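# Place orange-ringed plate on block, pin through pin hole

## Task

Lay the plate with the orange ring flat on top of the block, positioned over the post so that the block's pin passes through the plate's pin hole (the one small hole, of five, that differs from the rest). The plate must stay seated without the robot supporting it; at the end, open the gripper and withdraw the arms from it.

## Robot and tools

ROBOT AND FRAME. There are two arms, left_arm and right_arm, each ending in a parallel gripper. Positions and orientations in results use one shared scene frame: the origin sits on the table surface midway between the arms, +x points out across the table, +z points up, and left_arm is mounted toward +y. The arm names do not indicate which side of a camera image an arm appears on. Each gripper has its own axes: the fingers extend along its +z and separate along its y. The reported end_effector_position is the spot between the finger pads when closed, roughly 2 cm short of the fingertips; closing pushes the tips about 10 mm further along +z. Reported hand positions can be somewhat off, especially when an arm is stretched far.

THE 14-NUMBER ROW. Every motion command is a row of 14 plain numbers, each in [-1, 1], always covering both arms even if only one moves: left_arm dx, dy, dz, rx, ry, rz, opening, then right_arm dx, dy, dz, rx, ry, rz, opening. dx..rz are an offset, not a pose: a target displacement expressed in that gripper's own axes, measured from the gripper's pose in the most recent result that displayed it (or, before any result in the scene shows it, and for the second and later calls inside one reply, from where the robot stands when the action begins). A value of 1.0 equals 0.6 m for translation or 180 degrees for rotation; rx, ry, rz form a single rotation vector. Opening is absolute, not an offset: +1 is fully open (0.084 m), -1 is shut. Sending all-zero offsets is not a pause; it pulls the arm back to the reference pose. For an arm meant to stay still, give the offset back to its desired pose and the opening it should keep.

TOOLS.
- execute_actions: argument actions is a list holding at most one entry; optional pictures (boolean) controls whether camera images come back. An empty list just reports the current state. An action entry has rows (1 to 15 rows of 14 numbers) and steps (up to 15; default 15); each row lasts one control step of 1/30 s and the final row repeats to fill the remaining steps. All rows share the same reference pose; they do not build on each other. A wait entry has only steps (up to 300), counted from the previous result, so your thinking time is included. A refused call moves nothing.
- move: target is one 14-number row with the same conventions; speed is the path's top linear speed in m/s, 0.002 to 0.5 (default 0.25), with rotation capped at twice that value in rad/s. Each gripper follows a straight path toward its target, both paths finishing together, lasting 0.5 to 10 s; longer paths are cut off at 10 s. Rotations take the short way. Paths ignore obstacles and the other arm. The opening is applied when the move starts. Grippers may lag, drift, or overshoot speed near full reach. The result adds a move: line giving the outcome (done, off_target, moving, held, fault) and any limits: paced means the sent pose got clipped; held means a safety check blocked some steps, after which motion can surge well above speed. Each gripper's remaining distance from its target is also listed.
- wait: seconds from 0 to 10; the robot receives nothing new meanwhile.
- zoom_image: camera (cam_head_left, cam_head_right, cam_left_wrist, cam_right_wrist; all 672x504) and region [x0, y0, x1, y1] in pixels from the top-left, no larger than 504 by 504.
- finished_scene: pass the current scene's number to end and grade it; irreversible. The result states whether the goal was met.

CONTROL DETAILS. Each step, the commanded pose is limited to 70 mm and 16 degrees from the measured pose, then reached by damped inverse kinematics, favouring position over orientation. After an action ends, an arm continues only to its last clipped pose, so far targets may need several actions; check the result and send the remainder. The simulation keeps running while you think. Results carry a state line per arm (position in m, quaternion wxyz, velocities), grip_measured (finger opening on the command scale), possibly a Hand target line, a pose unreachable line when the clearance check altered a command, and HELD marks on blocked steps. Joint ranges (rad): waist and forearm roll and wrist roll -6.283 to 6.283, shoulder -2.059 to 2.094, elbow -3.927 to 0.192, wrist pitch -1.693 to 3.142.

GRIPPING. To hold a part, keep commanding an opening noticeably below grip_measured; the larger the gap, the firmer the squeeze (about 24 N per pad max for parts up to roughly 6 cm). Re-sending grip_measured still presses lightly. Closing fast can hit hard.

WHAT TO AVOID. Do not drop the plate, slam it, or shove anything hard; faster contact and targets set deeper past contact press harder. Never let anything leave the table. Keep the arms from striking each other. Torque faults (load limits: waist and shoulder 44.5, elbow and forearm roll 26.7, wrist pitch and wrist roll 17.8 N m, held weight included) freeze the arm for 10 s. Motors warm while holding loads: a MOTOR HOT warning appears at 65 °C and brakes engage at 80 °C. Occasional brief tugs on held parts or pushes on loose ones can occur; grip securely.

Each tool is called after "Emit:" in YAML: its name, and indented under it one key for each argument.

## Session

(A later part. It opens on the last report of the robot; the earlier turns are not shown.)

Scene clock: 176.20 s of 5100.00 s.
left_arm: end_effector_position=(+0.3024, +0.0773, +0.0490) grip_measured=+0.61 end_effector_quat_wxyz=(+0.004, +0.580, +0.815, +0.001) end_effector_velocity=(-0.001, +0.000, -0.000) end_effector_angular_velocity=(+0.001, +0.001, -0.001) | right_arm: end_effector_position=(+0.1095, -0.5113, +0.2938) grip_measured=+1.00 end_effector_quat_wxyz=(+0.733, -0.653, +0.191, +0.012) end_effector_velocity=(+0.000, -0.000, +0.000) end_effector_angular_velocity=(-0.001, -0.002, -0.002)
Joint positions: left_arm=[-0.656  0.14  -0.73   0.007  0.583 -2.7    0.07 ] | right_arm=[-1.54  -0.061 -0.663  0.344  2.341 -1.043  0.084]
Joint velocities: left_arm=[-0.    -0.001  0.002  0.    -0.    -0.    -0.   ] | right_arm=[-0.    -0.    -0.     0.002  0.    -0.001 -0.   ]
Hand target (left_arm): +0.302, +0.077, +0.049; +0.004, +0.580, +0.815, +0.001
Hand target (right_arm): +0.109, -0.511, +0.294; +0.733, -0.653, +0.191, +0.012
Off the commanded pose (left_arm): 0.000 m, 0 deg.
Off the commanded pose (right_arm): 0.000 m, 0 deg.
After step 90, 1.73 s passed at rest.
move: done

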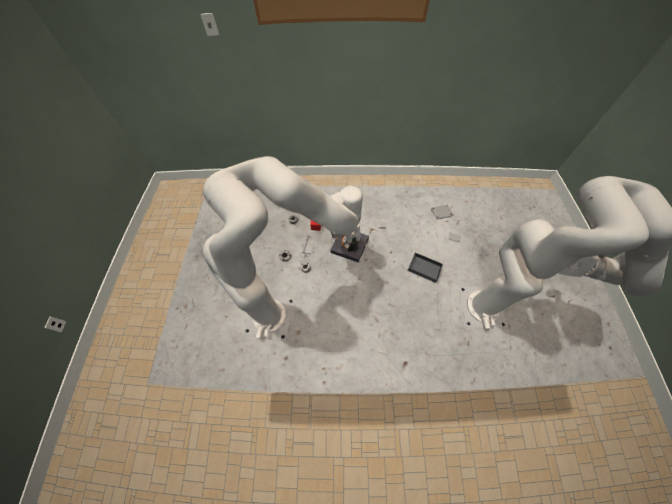

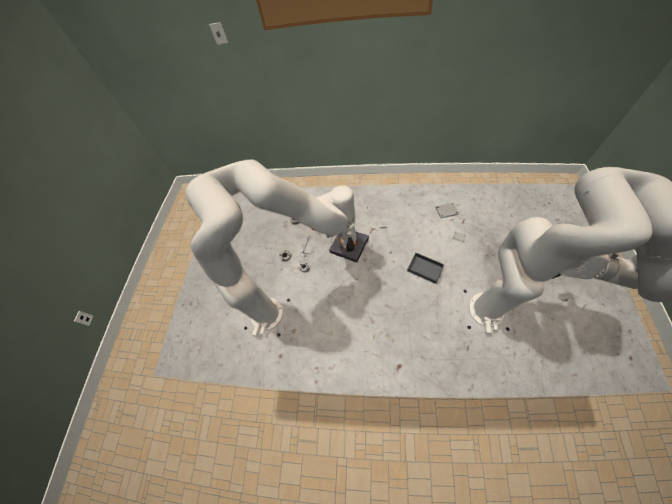

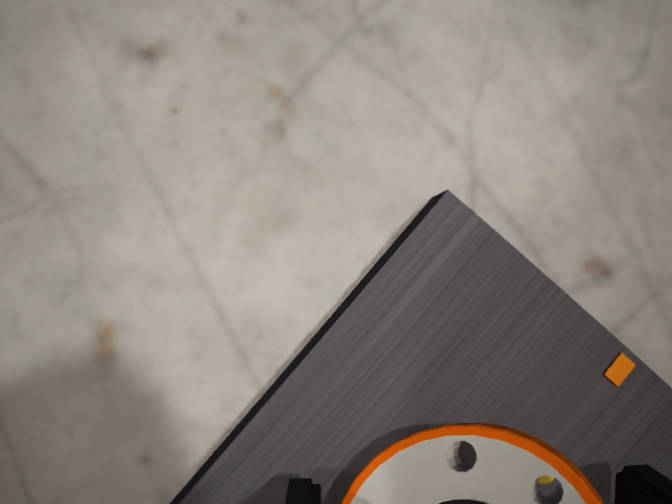

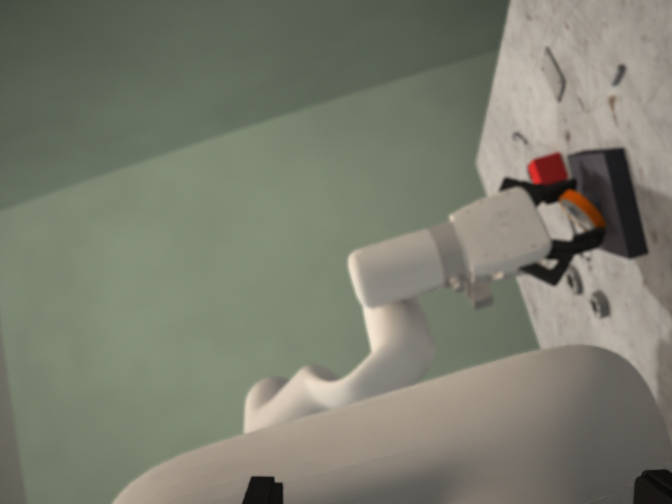

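Emit:
move:
  target: [0, 0, -0.06, 0, 0, 0, 1, 0, 0, 0, 0, 0, 0, 1]
  speed: 0.08

Emit:
move:
  target: [-0.1, 0.05, -0.03, 0, 0, 0, 1, 0, 0, 0, 0, 0, 0, 1]
  speed: 0.15

Scene clock: 179.33 s of 5100.00 s.
left_arm: end_effector_position=(+0.3019, +0.0776, +0.0844) grip_measured=+1.00 end_effector_quat_wxyz=(+0.004, +0.580, +0.815, +0.001) end_effector_velocity=(+0.000, +0.001, +0.003) end_effector_angular_velocity=(+0.001, -0.000, +0.001) | right_arm: end_effector_position=(+0.1095, -0.5113, +0.2938) grip_measured=+1.00 end_effector_quat_wxyz=(+0.733, -0.653, +0.191, +0.012) end_effector_velocity=(+0.000, +0.000, -0.000) end_effector_angular_velocity=(+0.001, -0.000, +0.000)
Joint positions: left_arm=[-0.656  0.052 -0.749  0.006  0.69  -2.7    0.084] | right_arm=[-1.54  -0.061 -0.663  0.344  2.341 -1.043  0.084]
Joint velocities: left_arm=[ 0.001 -0.006 -0.002  0.001  0.009 -0.     0.   ] | right_arm=[ 0.001  0.     0.001  0.    -0.     0.     0.   ]
Hand target (left_arm): +0.302, +0.077, +0.085; +0.004, +0.580, +0.815, +0.001
Hand target (right_arm): +0.109, -0.511, +0.294; +0.733, -0.653, +0.191, +0.012
Off the commanded pose (left_arm): 0.001 m, 0 deg.
Off the commanded pose (right_arm): 0.000 m, 0 deg.
move: done

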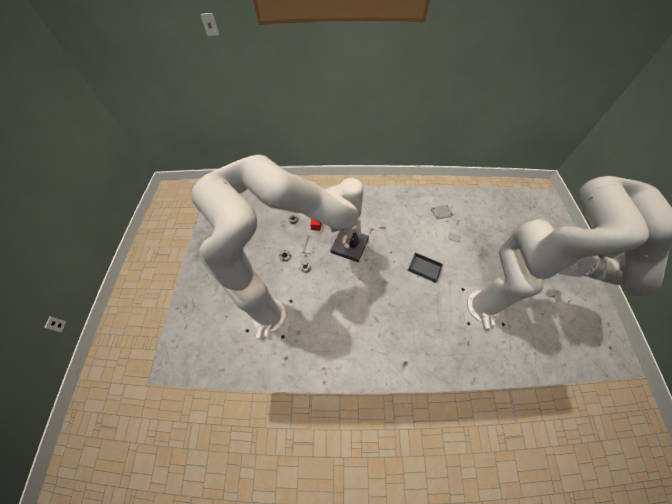

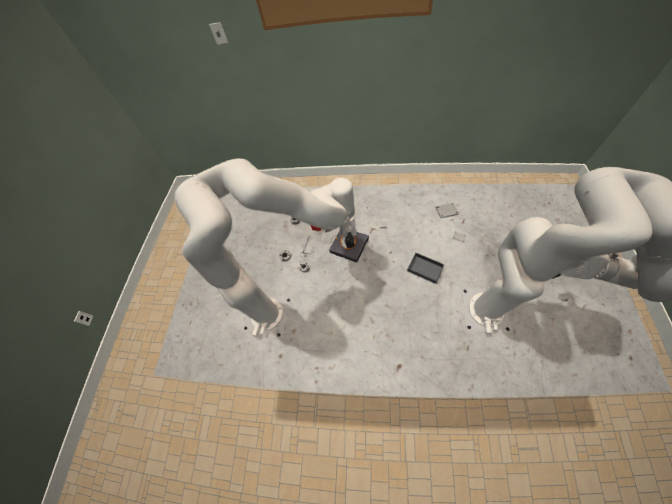

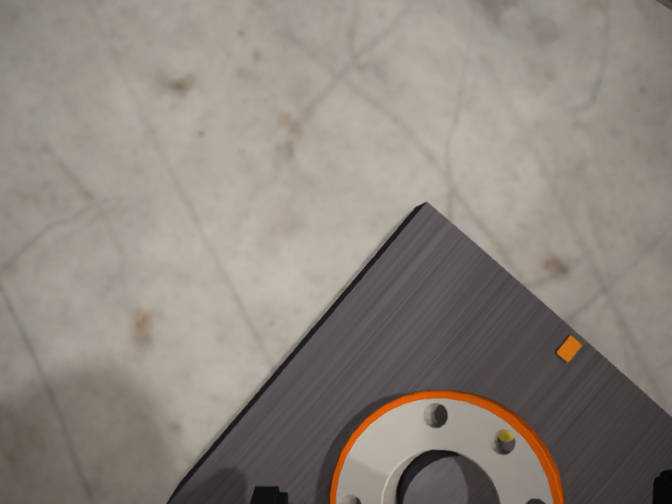

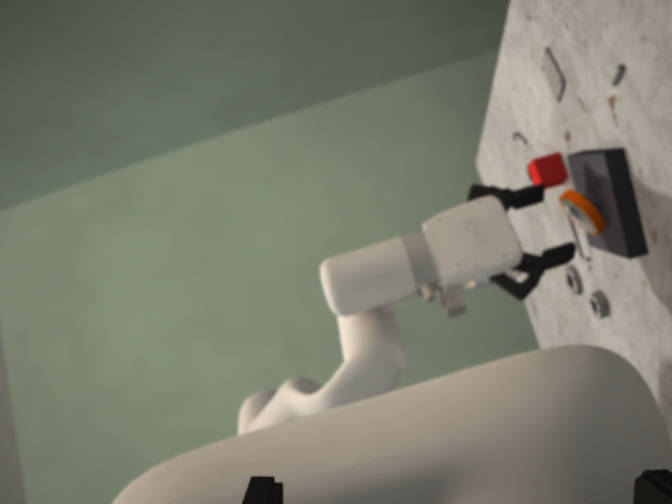

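Scene clock: 180.23 s of 5100.00 s.
left_arm: end_effector_position=(+0.3496, +0.0312, +0.1028) grip_measured=+1.00 end_effector_quat_wxyz=(+0.003, +0.580, +0.815, +0.001) end_effector_velocity=(+0.002, -0.003, +0.002) end_effector_angular_velocity=(-0.003, -0.000, +0.000) | right_arm: end_effector_position=(+0.1095, -0.5113, +0.2938) grip_measured=+1.00 end_effector_quat_wxyz=(+0.733, -0.653, +0.191, +0.012) end_effector_velocity=(+0.000, +0.000, +0.000) end_effector_angular_velocity=(+0.001, -0.001, +0.001)
Joint positions: left_arm=[-0.654  0.213 -1.023  0.005  0.804 -2.696  0.084] | right_arm=[-1.54  -0.061 -0.663  0.344  2.341 -1.043  0.084]
Joint velocities: left_arm=[-0.001  0.007 -0.015 -0.002  0.005  0.001 -0.   ] | right_arm=[ 0.002 -0.    -0.     0.001  0.001 -0.     0.   ]
Hand target (left_arm): +0.350, +0.031, +0.103; +0.004, +0.580, +0.815, +0.001
Hand target (right_arm): +0.109, -0.511, +0.294; +0.733, -0.653, +0.191, +0.012
Off the commanded pose (left_arm): 0.001 m, 0 deg.
Off the commanded pose (right_arm): 0.000 m, 0 deg.
move: done

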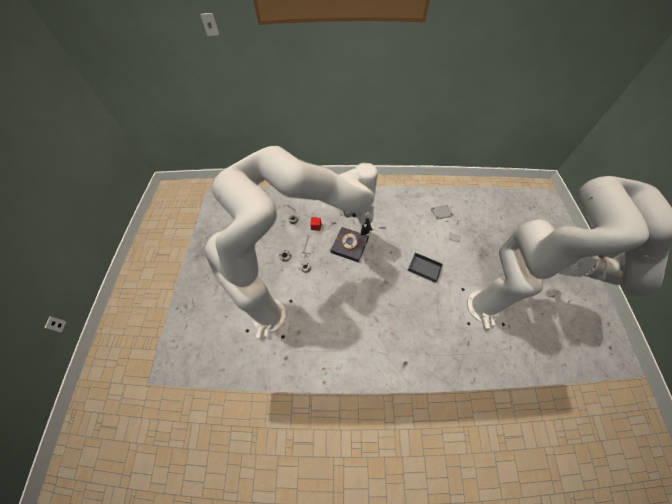

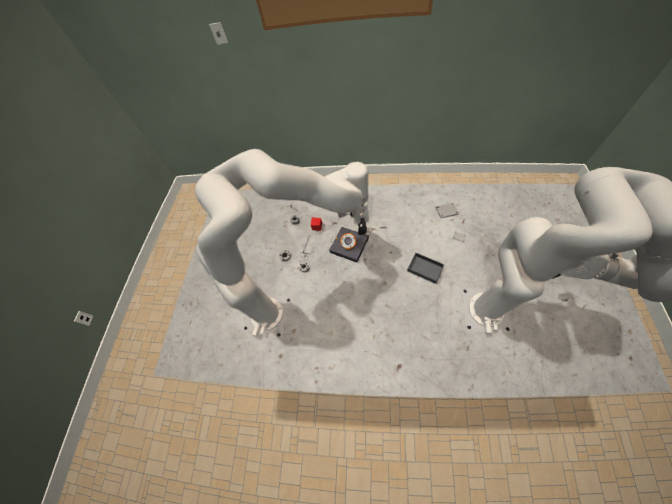

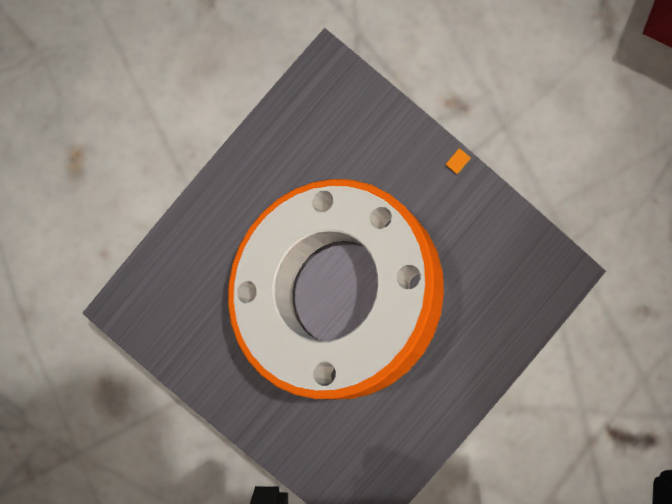

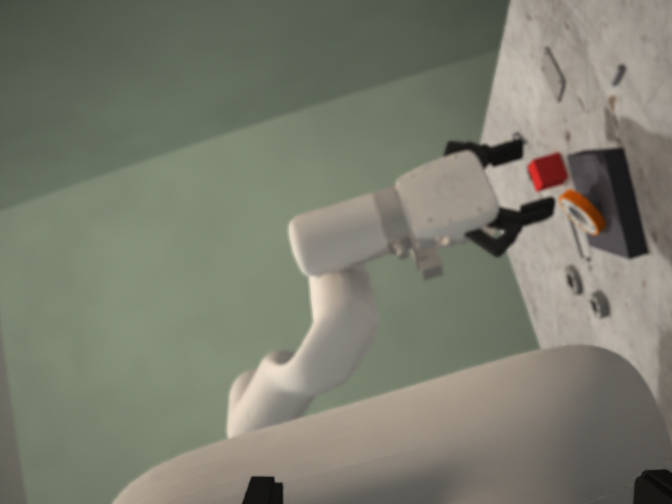

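Emit:
move:
  target: [0.0832, -0.022, 0.028, 0, 0, 0, -1, 0, 0, 0, 0, 0, 0, 1]
  speed: 0.1

Emit:
move:
  target: [-0.001, 0.003, 0.027, 0, 0, 0, -1, 0, 0, 0, 0, 0, 0, 1]
  speed: 0.006

Emit:
zoom_image:
  camera: "cam_right_wrist"
  region: [520, 140, 660, 290]

Scene clock: 210.73 s of 5100.00 s.
left_arm: end_effector_position=(+0.3210, +0.0736, +0.0858) grip_measured=-1.00 end_effector_quat_wxyz=(+0.004, +0.580, +0.815, +0.001) end_effector_velocity=(-0.002, +0.003, -0.002) end_effector_angular_velocity=(+0.002, +0.002, -0.002) | right_arm: end_effector_position=(+0.1095, -0.5113, +0.2938) grip_measured=+1.00 end_effector_quat_wxyz=(+0.733, -0.653, +0.191, +0.012) end_effector_velocity=(-0.001, +0.000, -0.000) end_effector_angular_velocity=(+0.001, +0.002, +0.002)
Joint positions: left_arm=[-0.632  0.098 -0.811  0.006  0.707 -2.675  0.   ] | right_arm=[-1.54  -0.061 -0.663  0.344  2.341 -1.043  0.084]
Joint velocities: left_arm=[ 0.001 -0.004  0.012  0.    -0.004  0.002  0.   ] | right_arm=[-0.001  0.     0.    -0.004  0.001  0.     0.   ]
Hand target (left_arm): +0.321, +0.074, +0.086; +0.003, +0.580, +0.815, +0.001
Hand target (right_arm): +0.109, -0.511, +0.294; +0.733, -0.653, +0.191, +0.012
Off the commanded pose (left_arm): 0.000 m, 0 deg.
Off the commanded pose (right_arm): 0.000 m, 0 deg.
After step 90, 26.57 s passed at rest.
move: done

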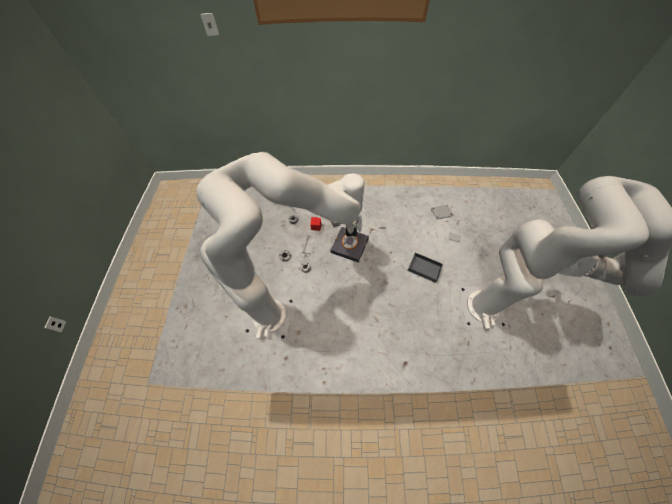

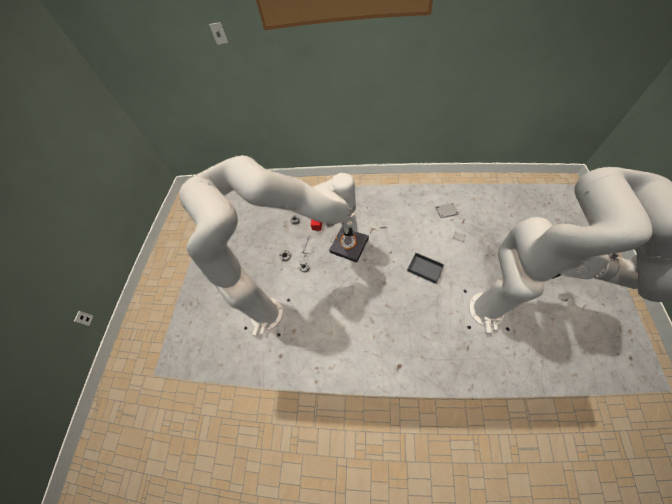

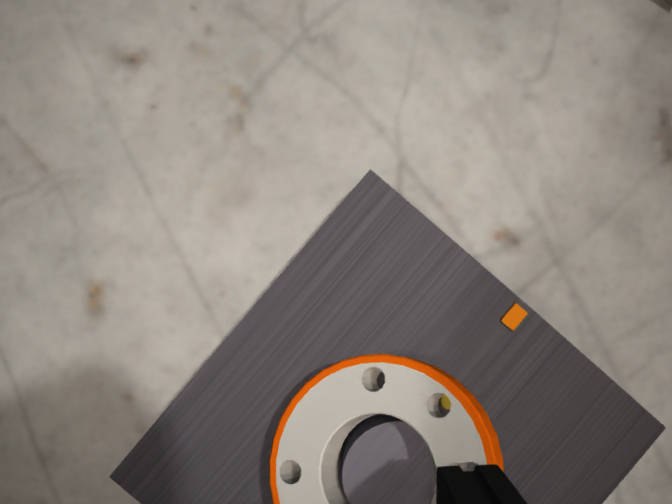

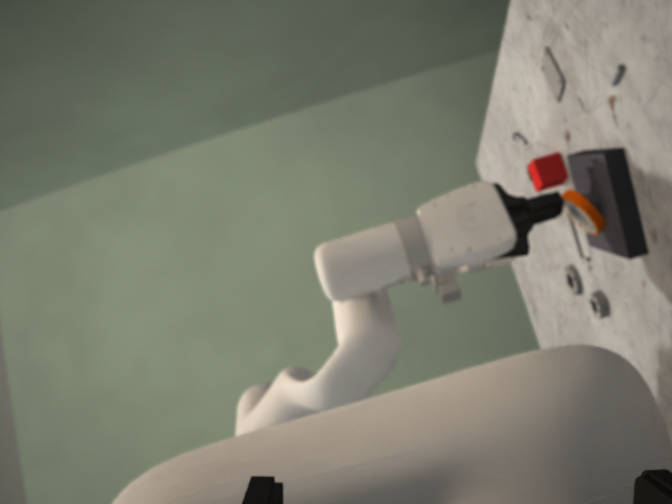

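Scene clock: 213.67 s of 5100.00 s.
left_arm: end_effector_position=(+0.3251, +0.0722, +0.0723) grip_measured=-1.00 end_effector_quat_wxyz=(+0.007, +0.579, +0.815, +0.001) end_effector_velocity=(-0.001, -0.000, -0.001) end_effector_angular_velocity=(+0.001, +0.001, -0.002) | right_arm: end_effector_position=(+0.1095, -0.5113, +0.2938) grip_measured=+1.00 end_effector_quat_wxyz=(+0.733, -0.653, +0.191, +0.012) end_effector_velocity=(+0.000, +0.000, +0.000) end_effector_angular_velocity=(+0.000, -0.000, +0.000)
Joint positions: left_arm=[-0.628  0.135 -0.81   0.007  0.661 -2.672  0.   ] | right_arm=[-1.54  -0.061 -0.663  0.344  2.341 -1.043  0.084]
Joint velocities: left_arm=[-0.002  0.003  0.001 -0.001 -0.002  0.     0.   ] | right_arm=[ 0. -0.  0.  0.  0. -0. -0.]
Hand target (left_arm): +0.323, +0.074, +0.070; +0.004, +0.580, +0.815, +0.001
Hand target (right_arm): +0.109, -0.511, +0.294; +0.733, -0.653, +0.191, +0.012
Off the commanded pose (left_arm): 0.004 m, 0 deg.
Off the commanded pose (right_arm): 0.000 m, 0 deg.
move: off_target (left_arm)

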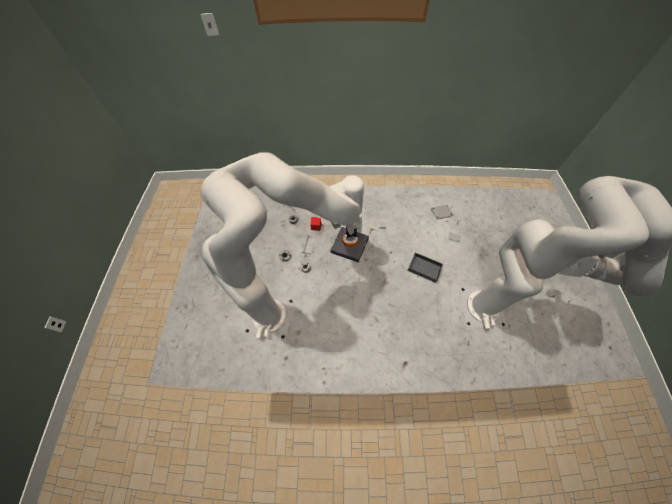

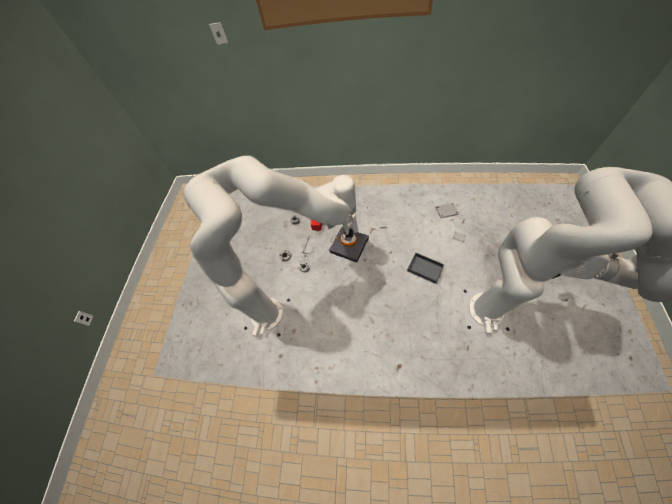

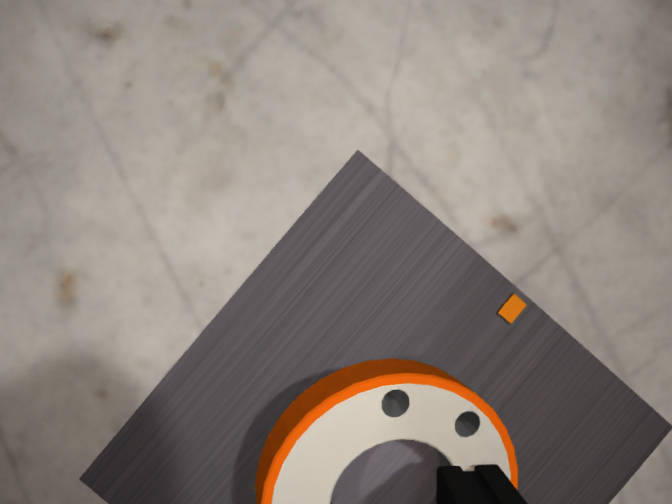

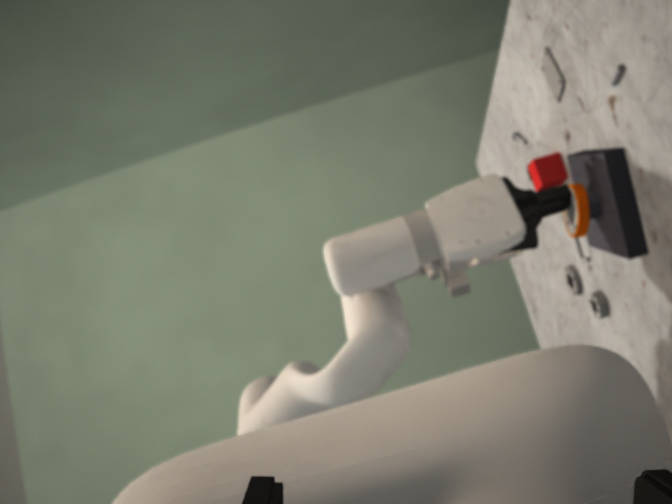

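Region (520, 140, 660, 290) of cam_right_wrist's 672x504 image, scaled by 3.360, with more detail than that image has; it fills the left 470 columns of this view, and the rest is white.

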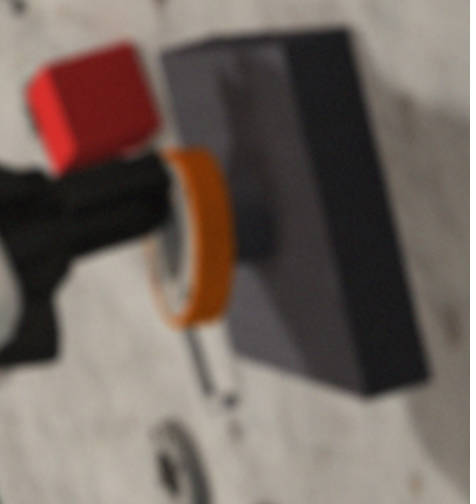

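Emit:
move:
  target: [-0.0013, 0.005, 0.001, 0, 0, 0, -1, 0, 0, 0, 0, 0, 0, 1]
  speed: 0.002

Emit:
zoom_image:
  camera: "cam_right_wrist"
  region: [520, 140, 660, 290]

Scene clock: 218.83 s of 5100.00 s.
left_arm: end_effector_position=(+0.3284, +0.0722, +0.0719) grip_measured=-1.00 end_effector_quat_wxyz=(+0.007, +0.579, +0.815, +0.001) end_effector_velocity=(-0.000, +0.000, -0.000) end_effector_angular_velocity=(+0.001, +0.001, -0.001) | right_arm: end_effector_position=(+0.1095, -0.5113, +0.2938) grip_measured=+1.00 end_effector_quat_wxyz=(+0.733, -0.653, +0.191, +0.012) end_effector_velocity=(-0.000, +0.000, -0.000) end_effector_angular_velocity=(-0.000, +0.001, +0.001)
Joint positions: left_arm=[-0.623  0.143 -0.818  0.006  0.661 -2.667  0.   ] | right_arm=[-1.54  -0.061 -0.663  0.344  2.341 -1.043  0.084]
Joint velocities: left_arm=[-0.     0.001 -0.     0.     0.001  0.     0.   ] | right_arm=[ 0.001 -0.    -0.    -0.001 -0.     0.     0.   ]
Hand target (left_arm): +0.328, +0.072, +0.072; +0.007, +0.579, +0.815, +0.001
Hand target (right_arm): +0.109, -0.511, +0.294; +0.733, -0.653, +0.191, +0.012
Off the commanded pose (left_arm): 0.000 m, 0 deg.
Off the commanded pose (right_arm): 0.000 m, 0 deg.
After step 90, 0.13 s passed at rest.
move: done

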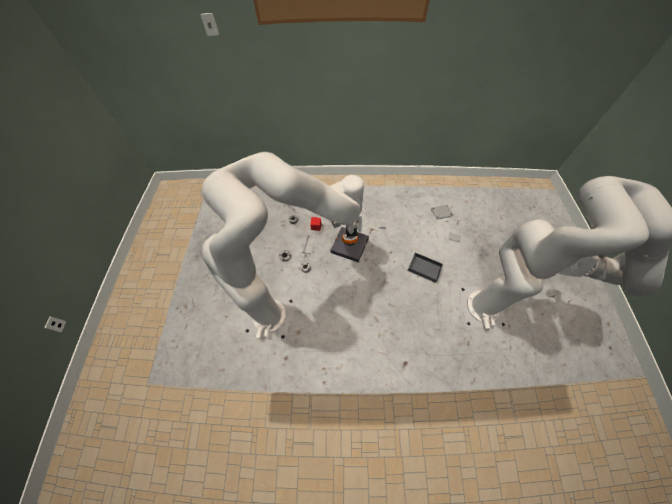

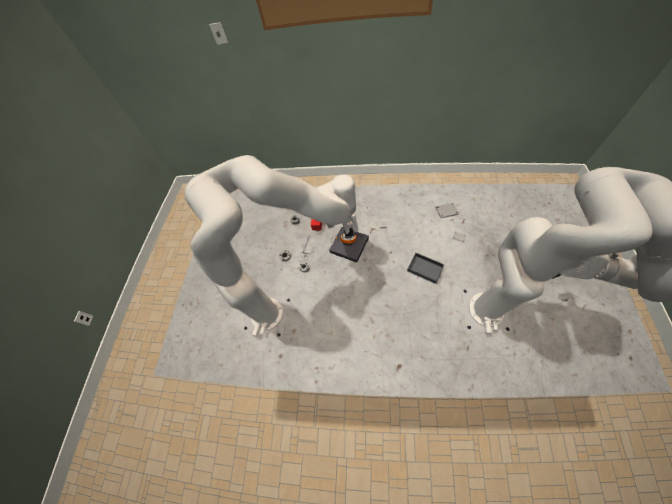

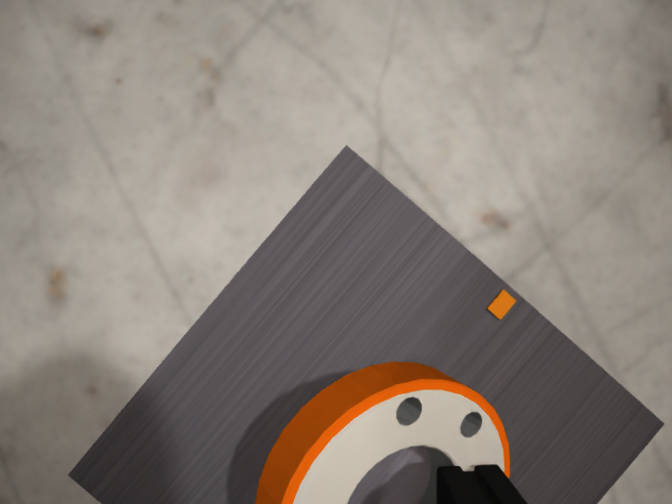

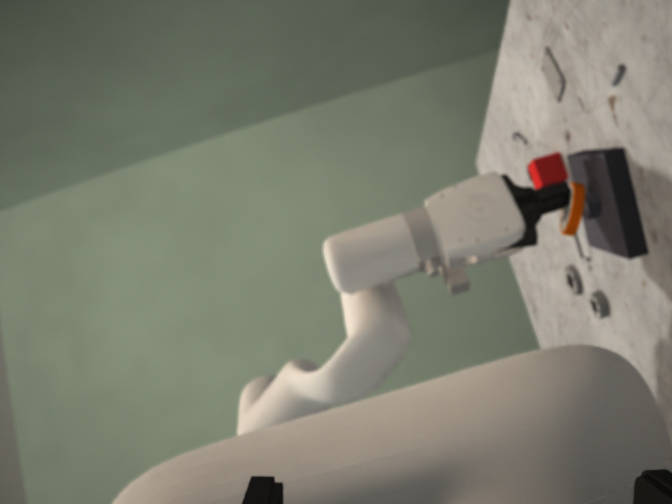

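Region (520, 140, 660, 290) of cam_right_wrist's 672x504 image, scaled by 3.360, with more detail than that image has; it fills the left 470 columns of this view, and the rest is white.

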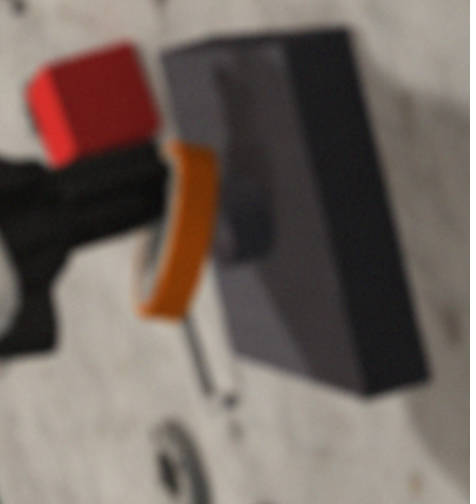

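Emit:
move:
  target: [0.001, -0.004, -0.012, 0, 0, 0, -1, 0, 0, 0, 0, 0, 0, 1]
  speed: 0.004

Emit:
move:
  target: [-0.085, 0.015, -0.04, 0, 0, 0, 1, 0, 0, 0, 0, 0, 0, 1]
  speed: 0.1

Emit:
zoom_image:
  camera: "cam_right_wrist"
  region: [520, 140, 660, 290]

Scene clock: 224.77 s of 5100.00 s.
left_arm: end_effector_position=(+0.3258, +0.0721, +0.0790) grip_measured=-1.00 end_effector_quat_wxyz=(+0.007, +0.579, +0.815, +0.001) end_effector_velocity=(-0.000, +0.000, -0.000) end_effector_angular_velocity=(+0.001, +0.000, -0.000) | right_arm: end_effector_position=(+0.1095, -0.5113, +0.2938) grip_measured=+1.00 end_effector_quat_wxyz=(+0.733, -0.653, +0.191, +0.012) end_effector_velocity=(+0.000, -0.000, +0.000) end_effector_angular_velocity=(+0.000, +0.000, -0.001)
Joint positions: left_arm=[-0.627  0.122 -0.816  0.006  0.68  -2.671  0.   ] | right_arm=[-1.54  -0.061 -0.663  0.344  2.341 -1.043  0.084]
Joint velocities: left_arm=[-0.    -0.001  0.001  0.001  0.001 -0.001  0.   ] | right_arm=[-0.     0.    -0.001  0.     0.001  0.001 -0.   ]
Hand target (left_arm): +0.326, +0.072, +0.079; +0.007, +0.579, +0.815, +0.001
Hand target (right_arm): +0.109, -0.511, +0.294; +0.733, -0.653, +0.191, +0.012
Off the commanded pose (left_arm): 0.000 m, 0 deg.
Off the commanded pose (right_arm): 0.000 m, 0 deg.
After step 90, 0.83 s passed at rest.
move: done

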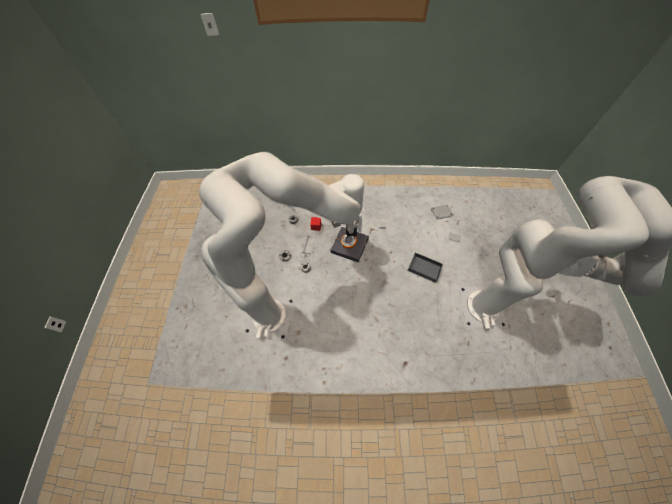

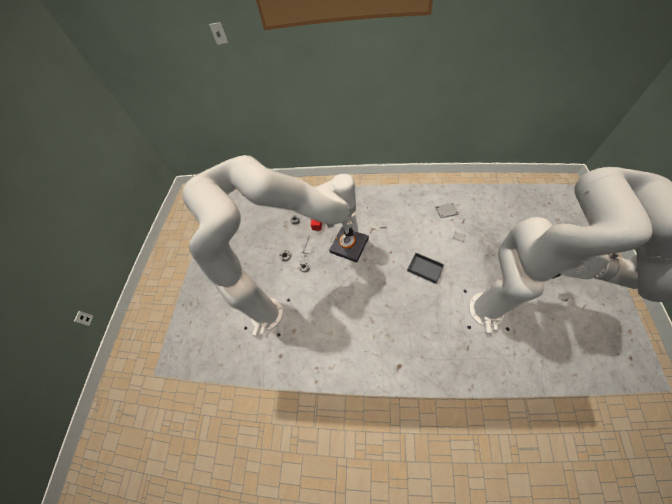

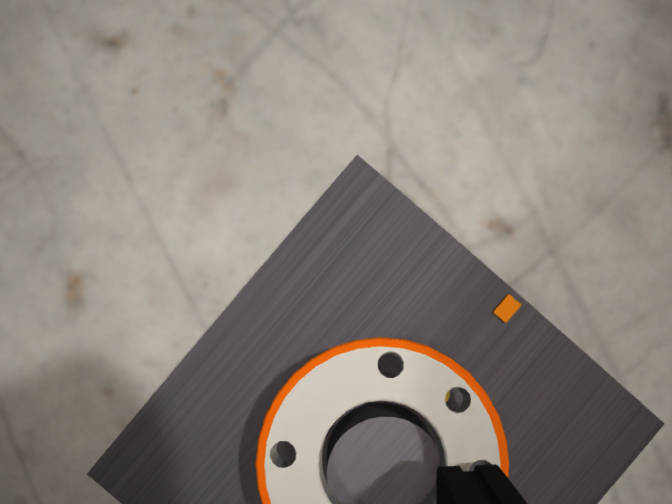

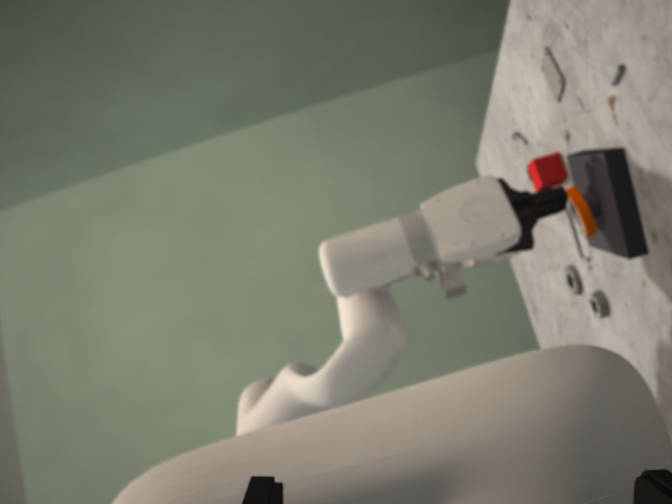

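Scene clock: 225.70 s of 5100.00 s.
left_arm: end_effector_position=(+0.3506, +0.0275, +0.1033) grip_measured=+1.00 end_effector_quat_wxyz=(+0.007, +0.579, +0.815, +0.001) end_effector_velocity=(+0.002, -0.003, +0.002) end_effector_angular_velocity=(+0.001, -0.000, +0.001) | right_arm: end_effector_position=(+0.1095, -0.5113, +0.2938) grip_measured=+1.00 end_effector_quat_wxyz=(+0.733, -0.653, +0.191, +0.012) end_effector_velocity=(-0.000, +0.000, -0.000) end_effector_angular_velocity=(+0.000, +0.000, +0.001)
Joint positions: left_arm=[-0.658  0.217 -1.029  0.006  0.798 -2.701  0.084] | right_arm=[-1.54  -0.061 -0.663  0.344  2.341 -1.043  0.084]
Joint velocities: left_arm=[-0.001  0.007 -0.016  0.001  0.009 -0.002  0.   ] | right_arm=[ 0.001 -0.     0.    -0.001 -0.    -0.    -0.   ]
Hand target (left_arm): +0.351, +0.027, +0.104; +0.007, +0.579, +0.815, +0.001
Hand target (right_arm): +0.109, -0.511, +0.294; +0.733, -0.653, +0.191, +0.012
Off the commanded pose (left_arm): 0.001 m, 0 deg.
Off the commanded pose (right_arm): 0.000 m, 0 deg.
move: done

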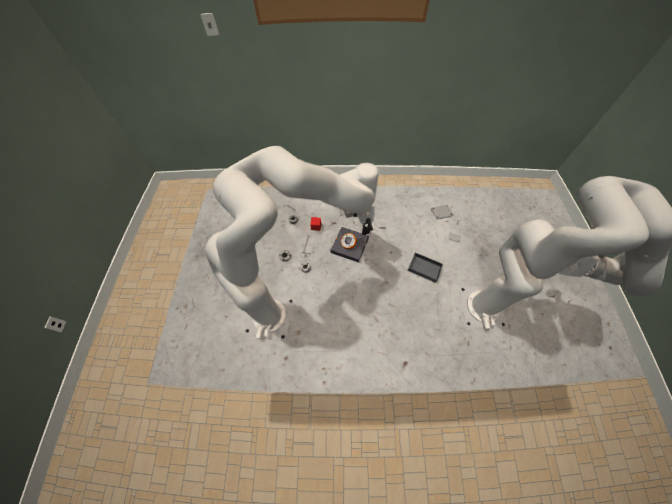

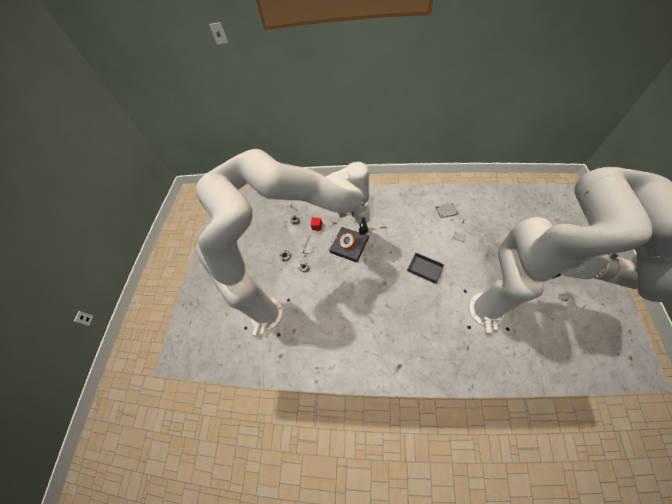

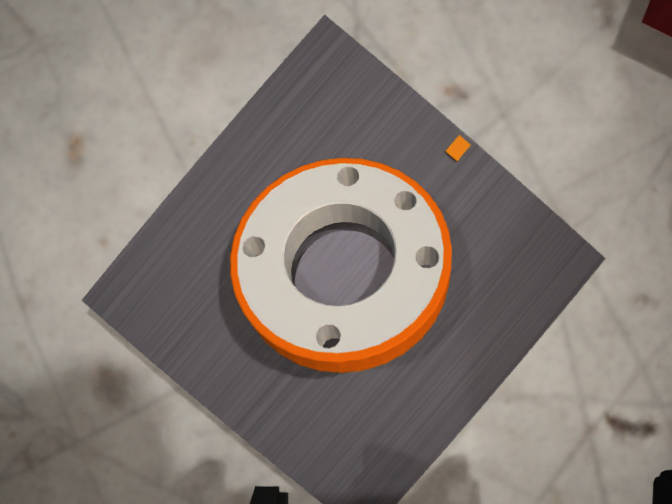

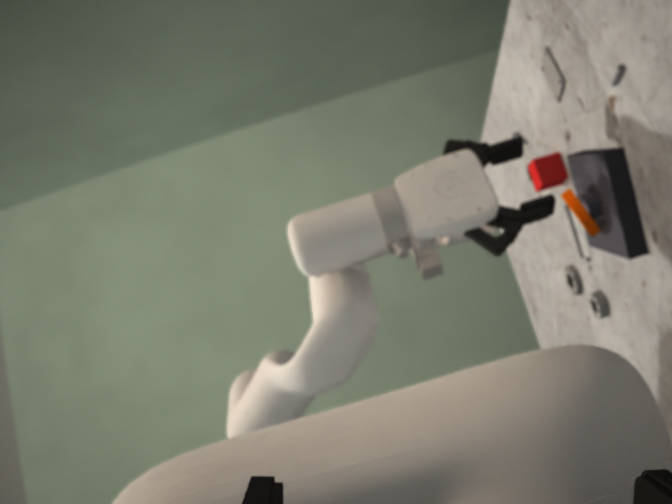

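Region (520, 140, 660, 290) of cam_right_wrist's 672x504 image, scaled by 3.360, with more detail than that image has; it fills the left 470 columns of this view, and the rest is white.

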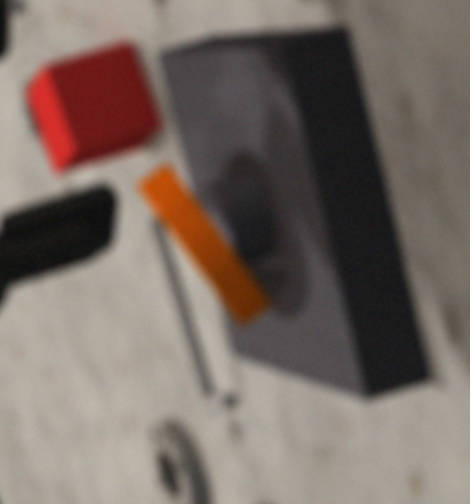

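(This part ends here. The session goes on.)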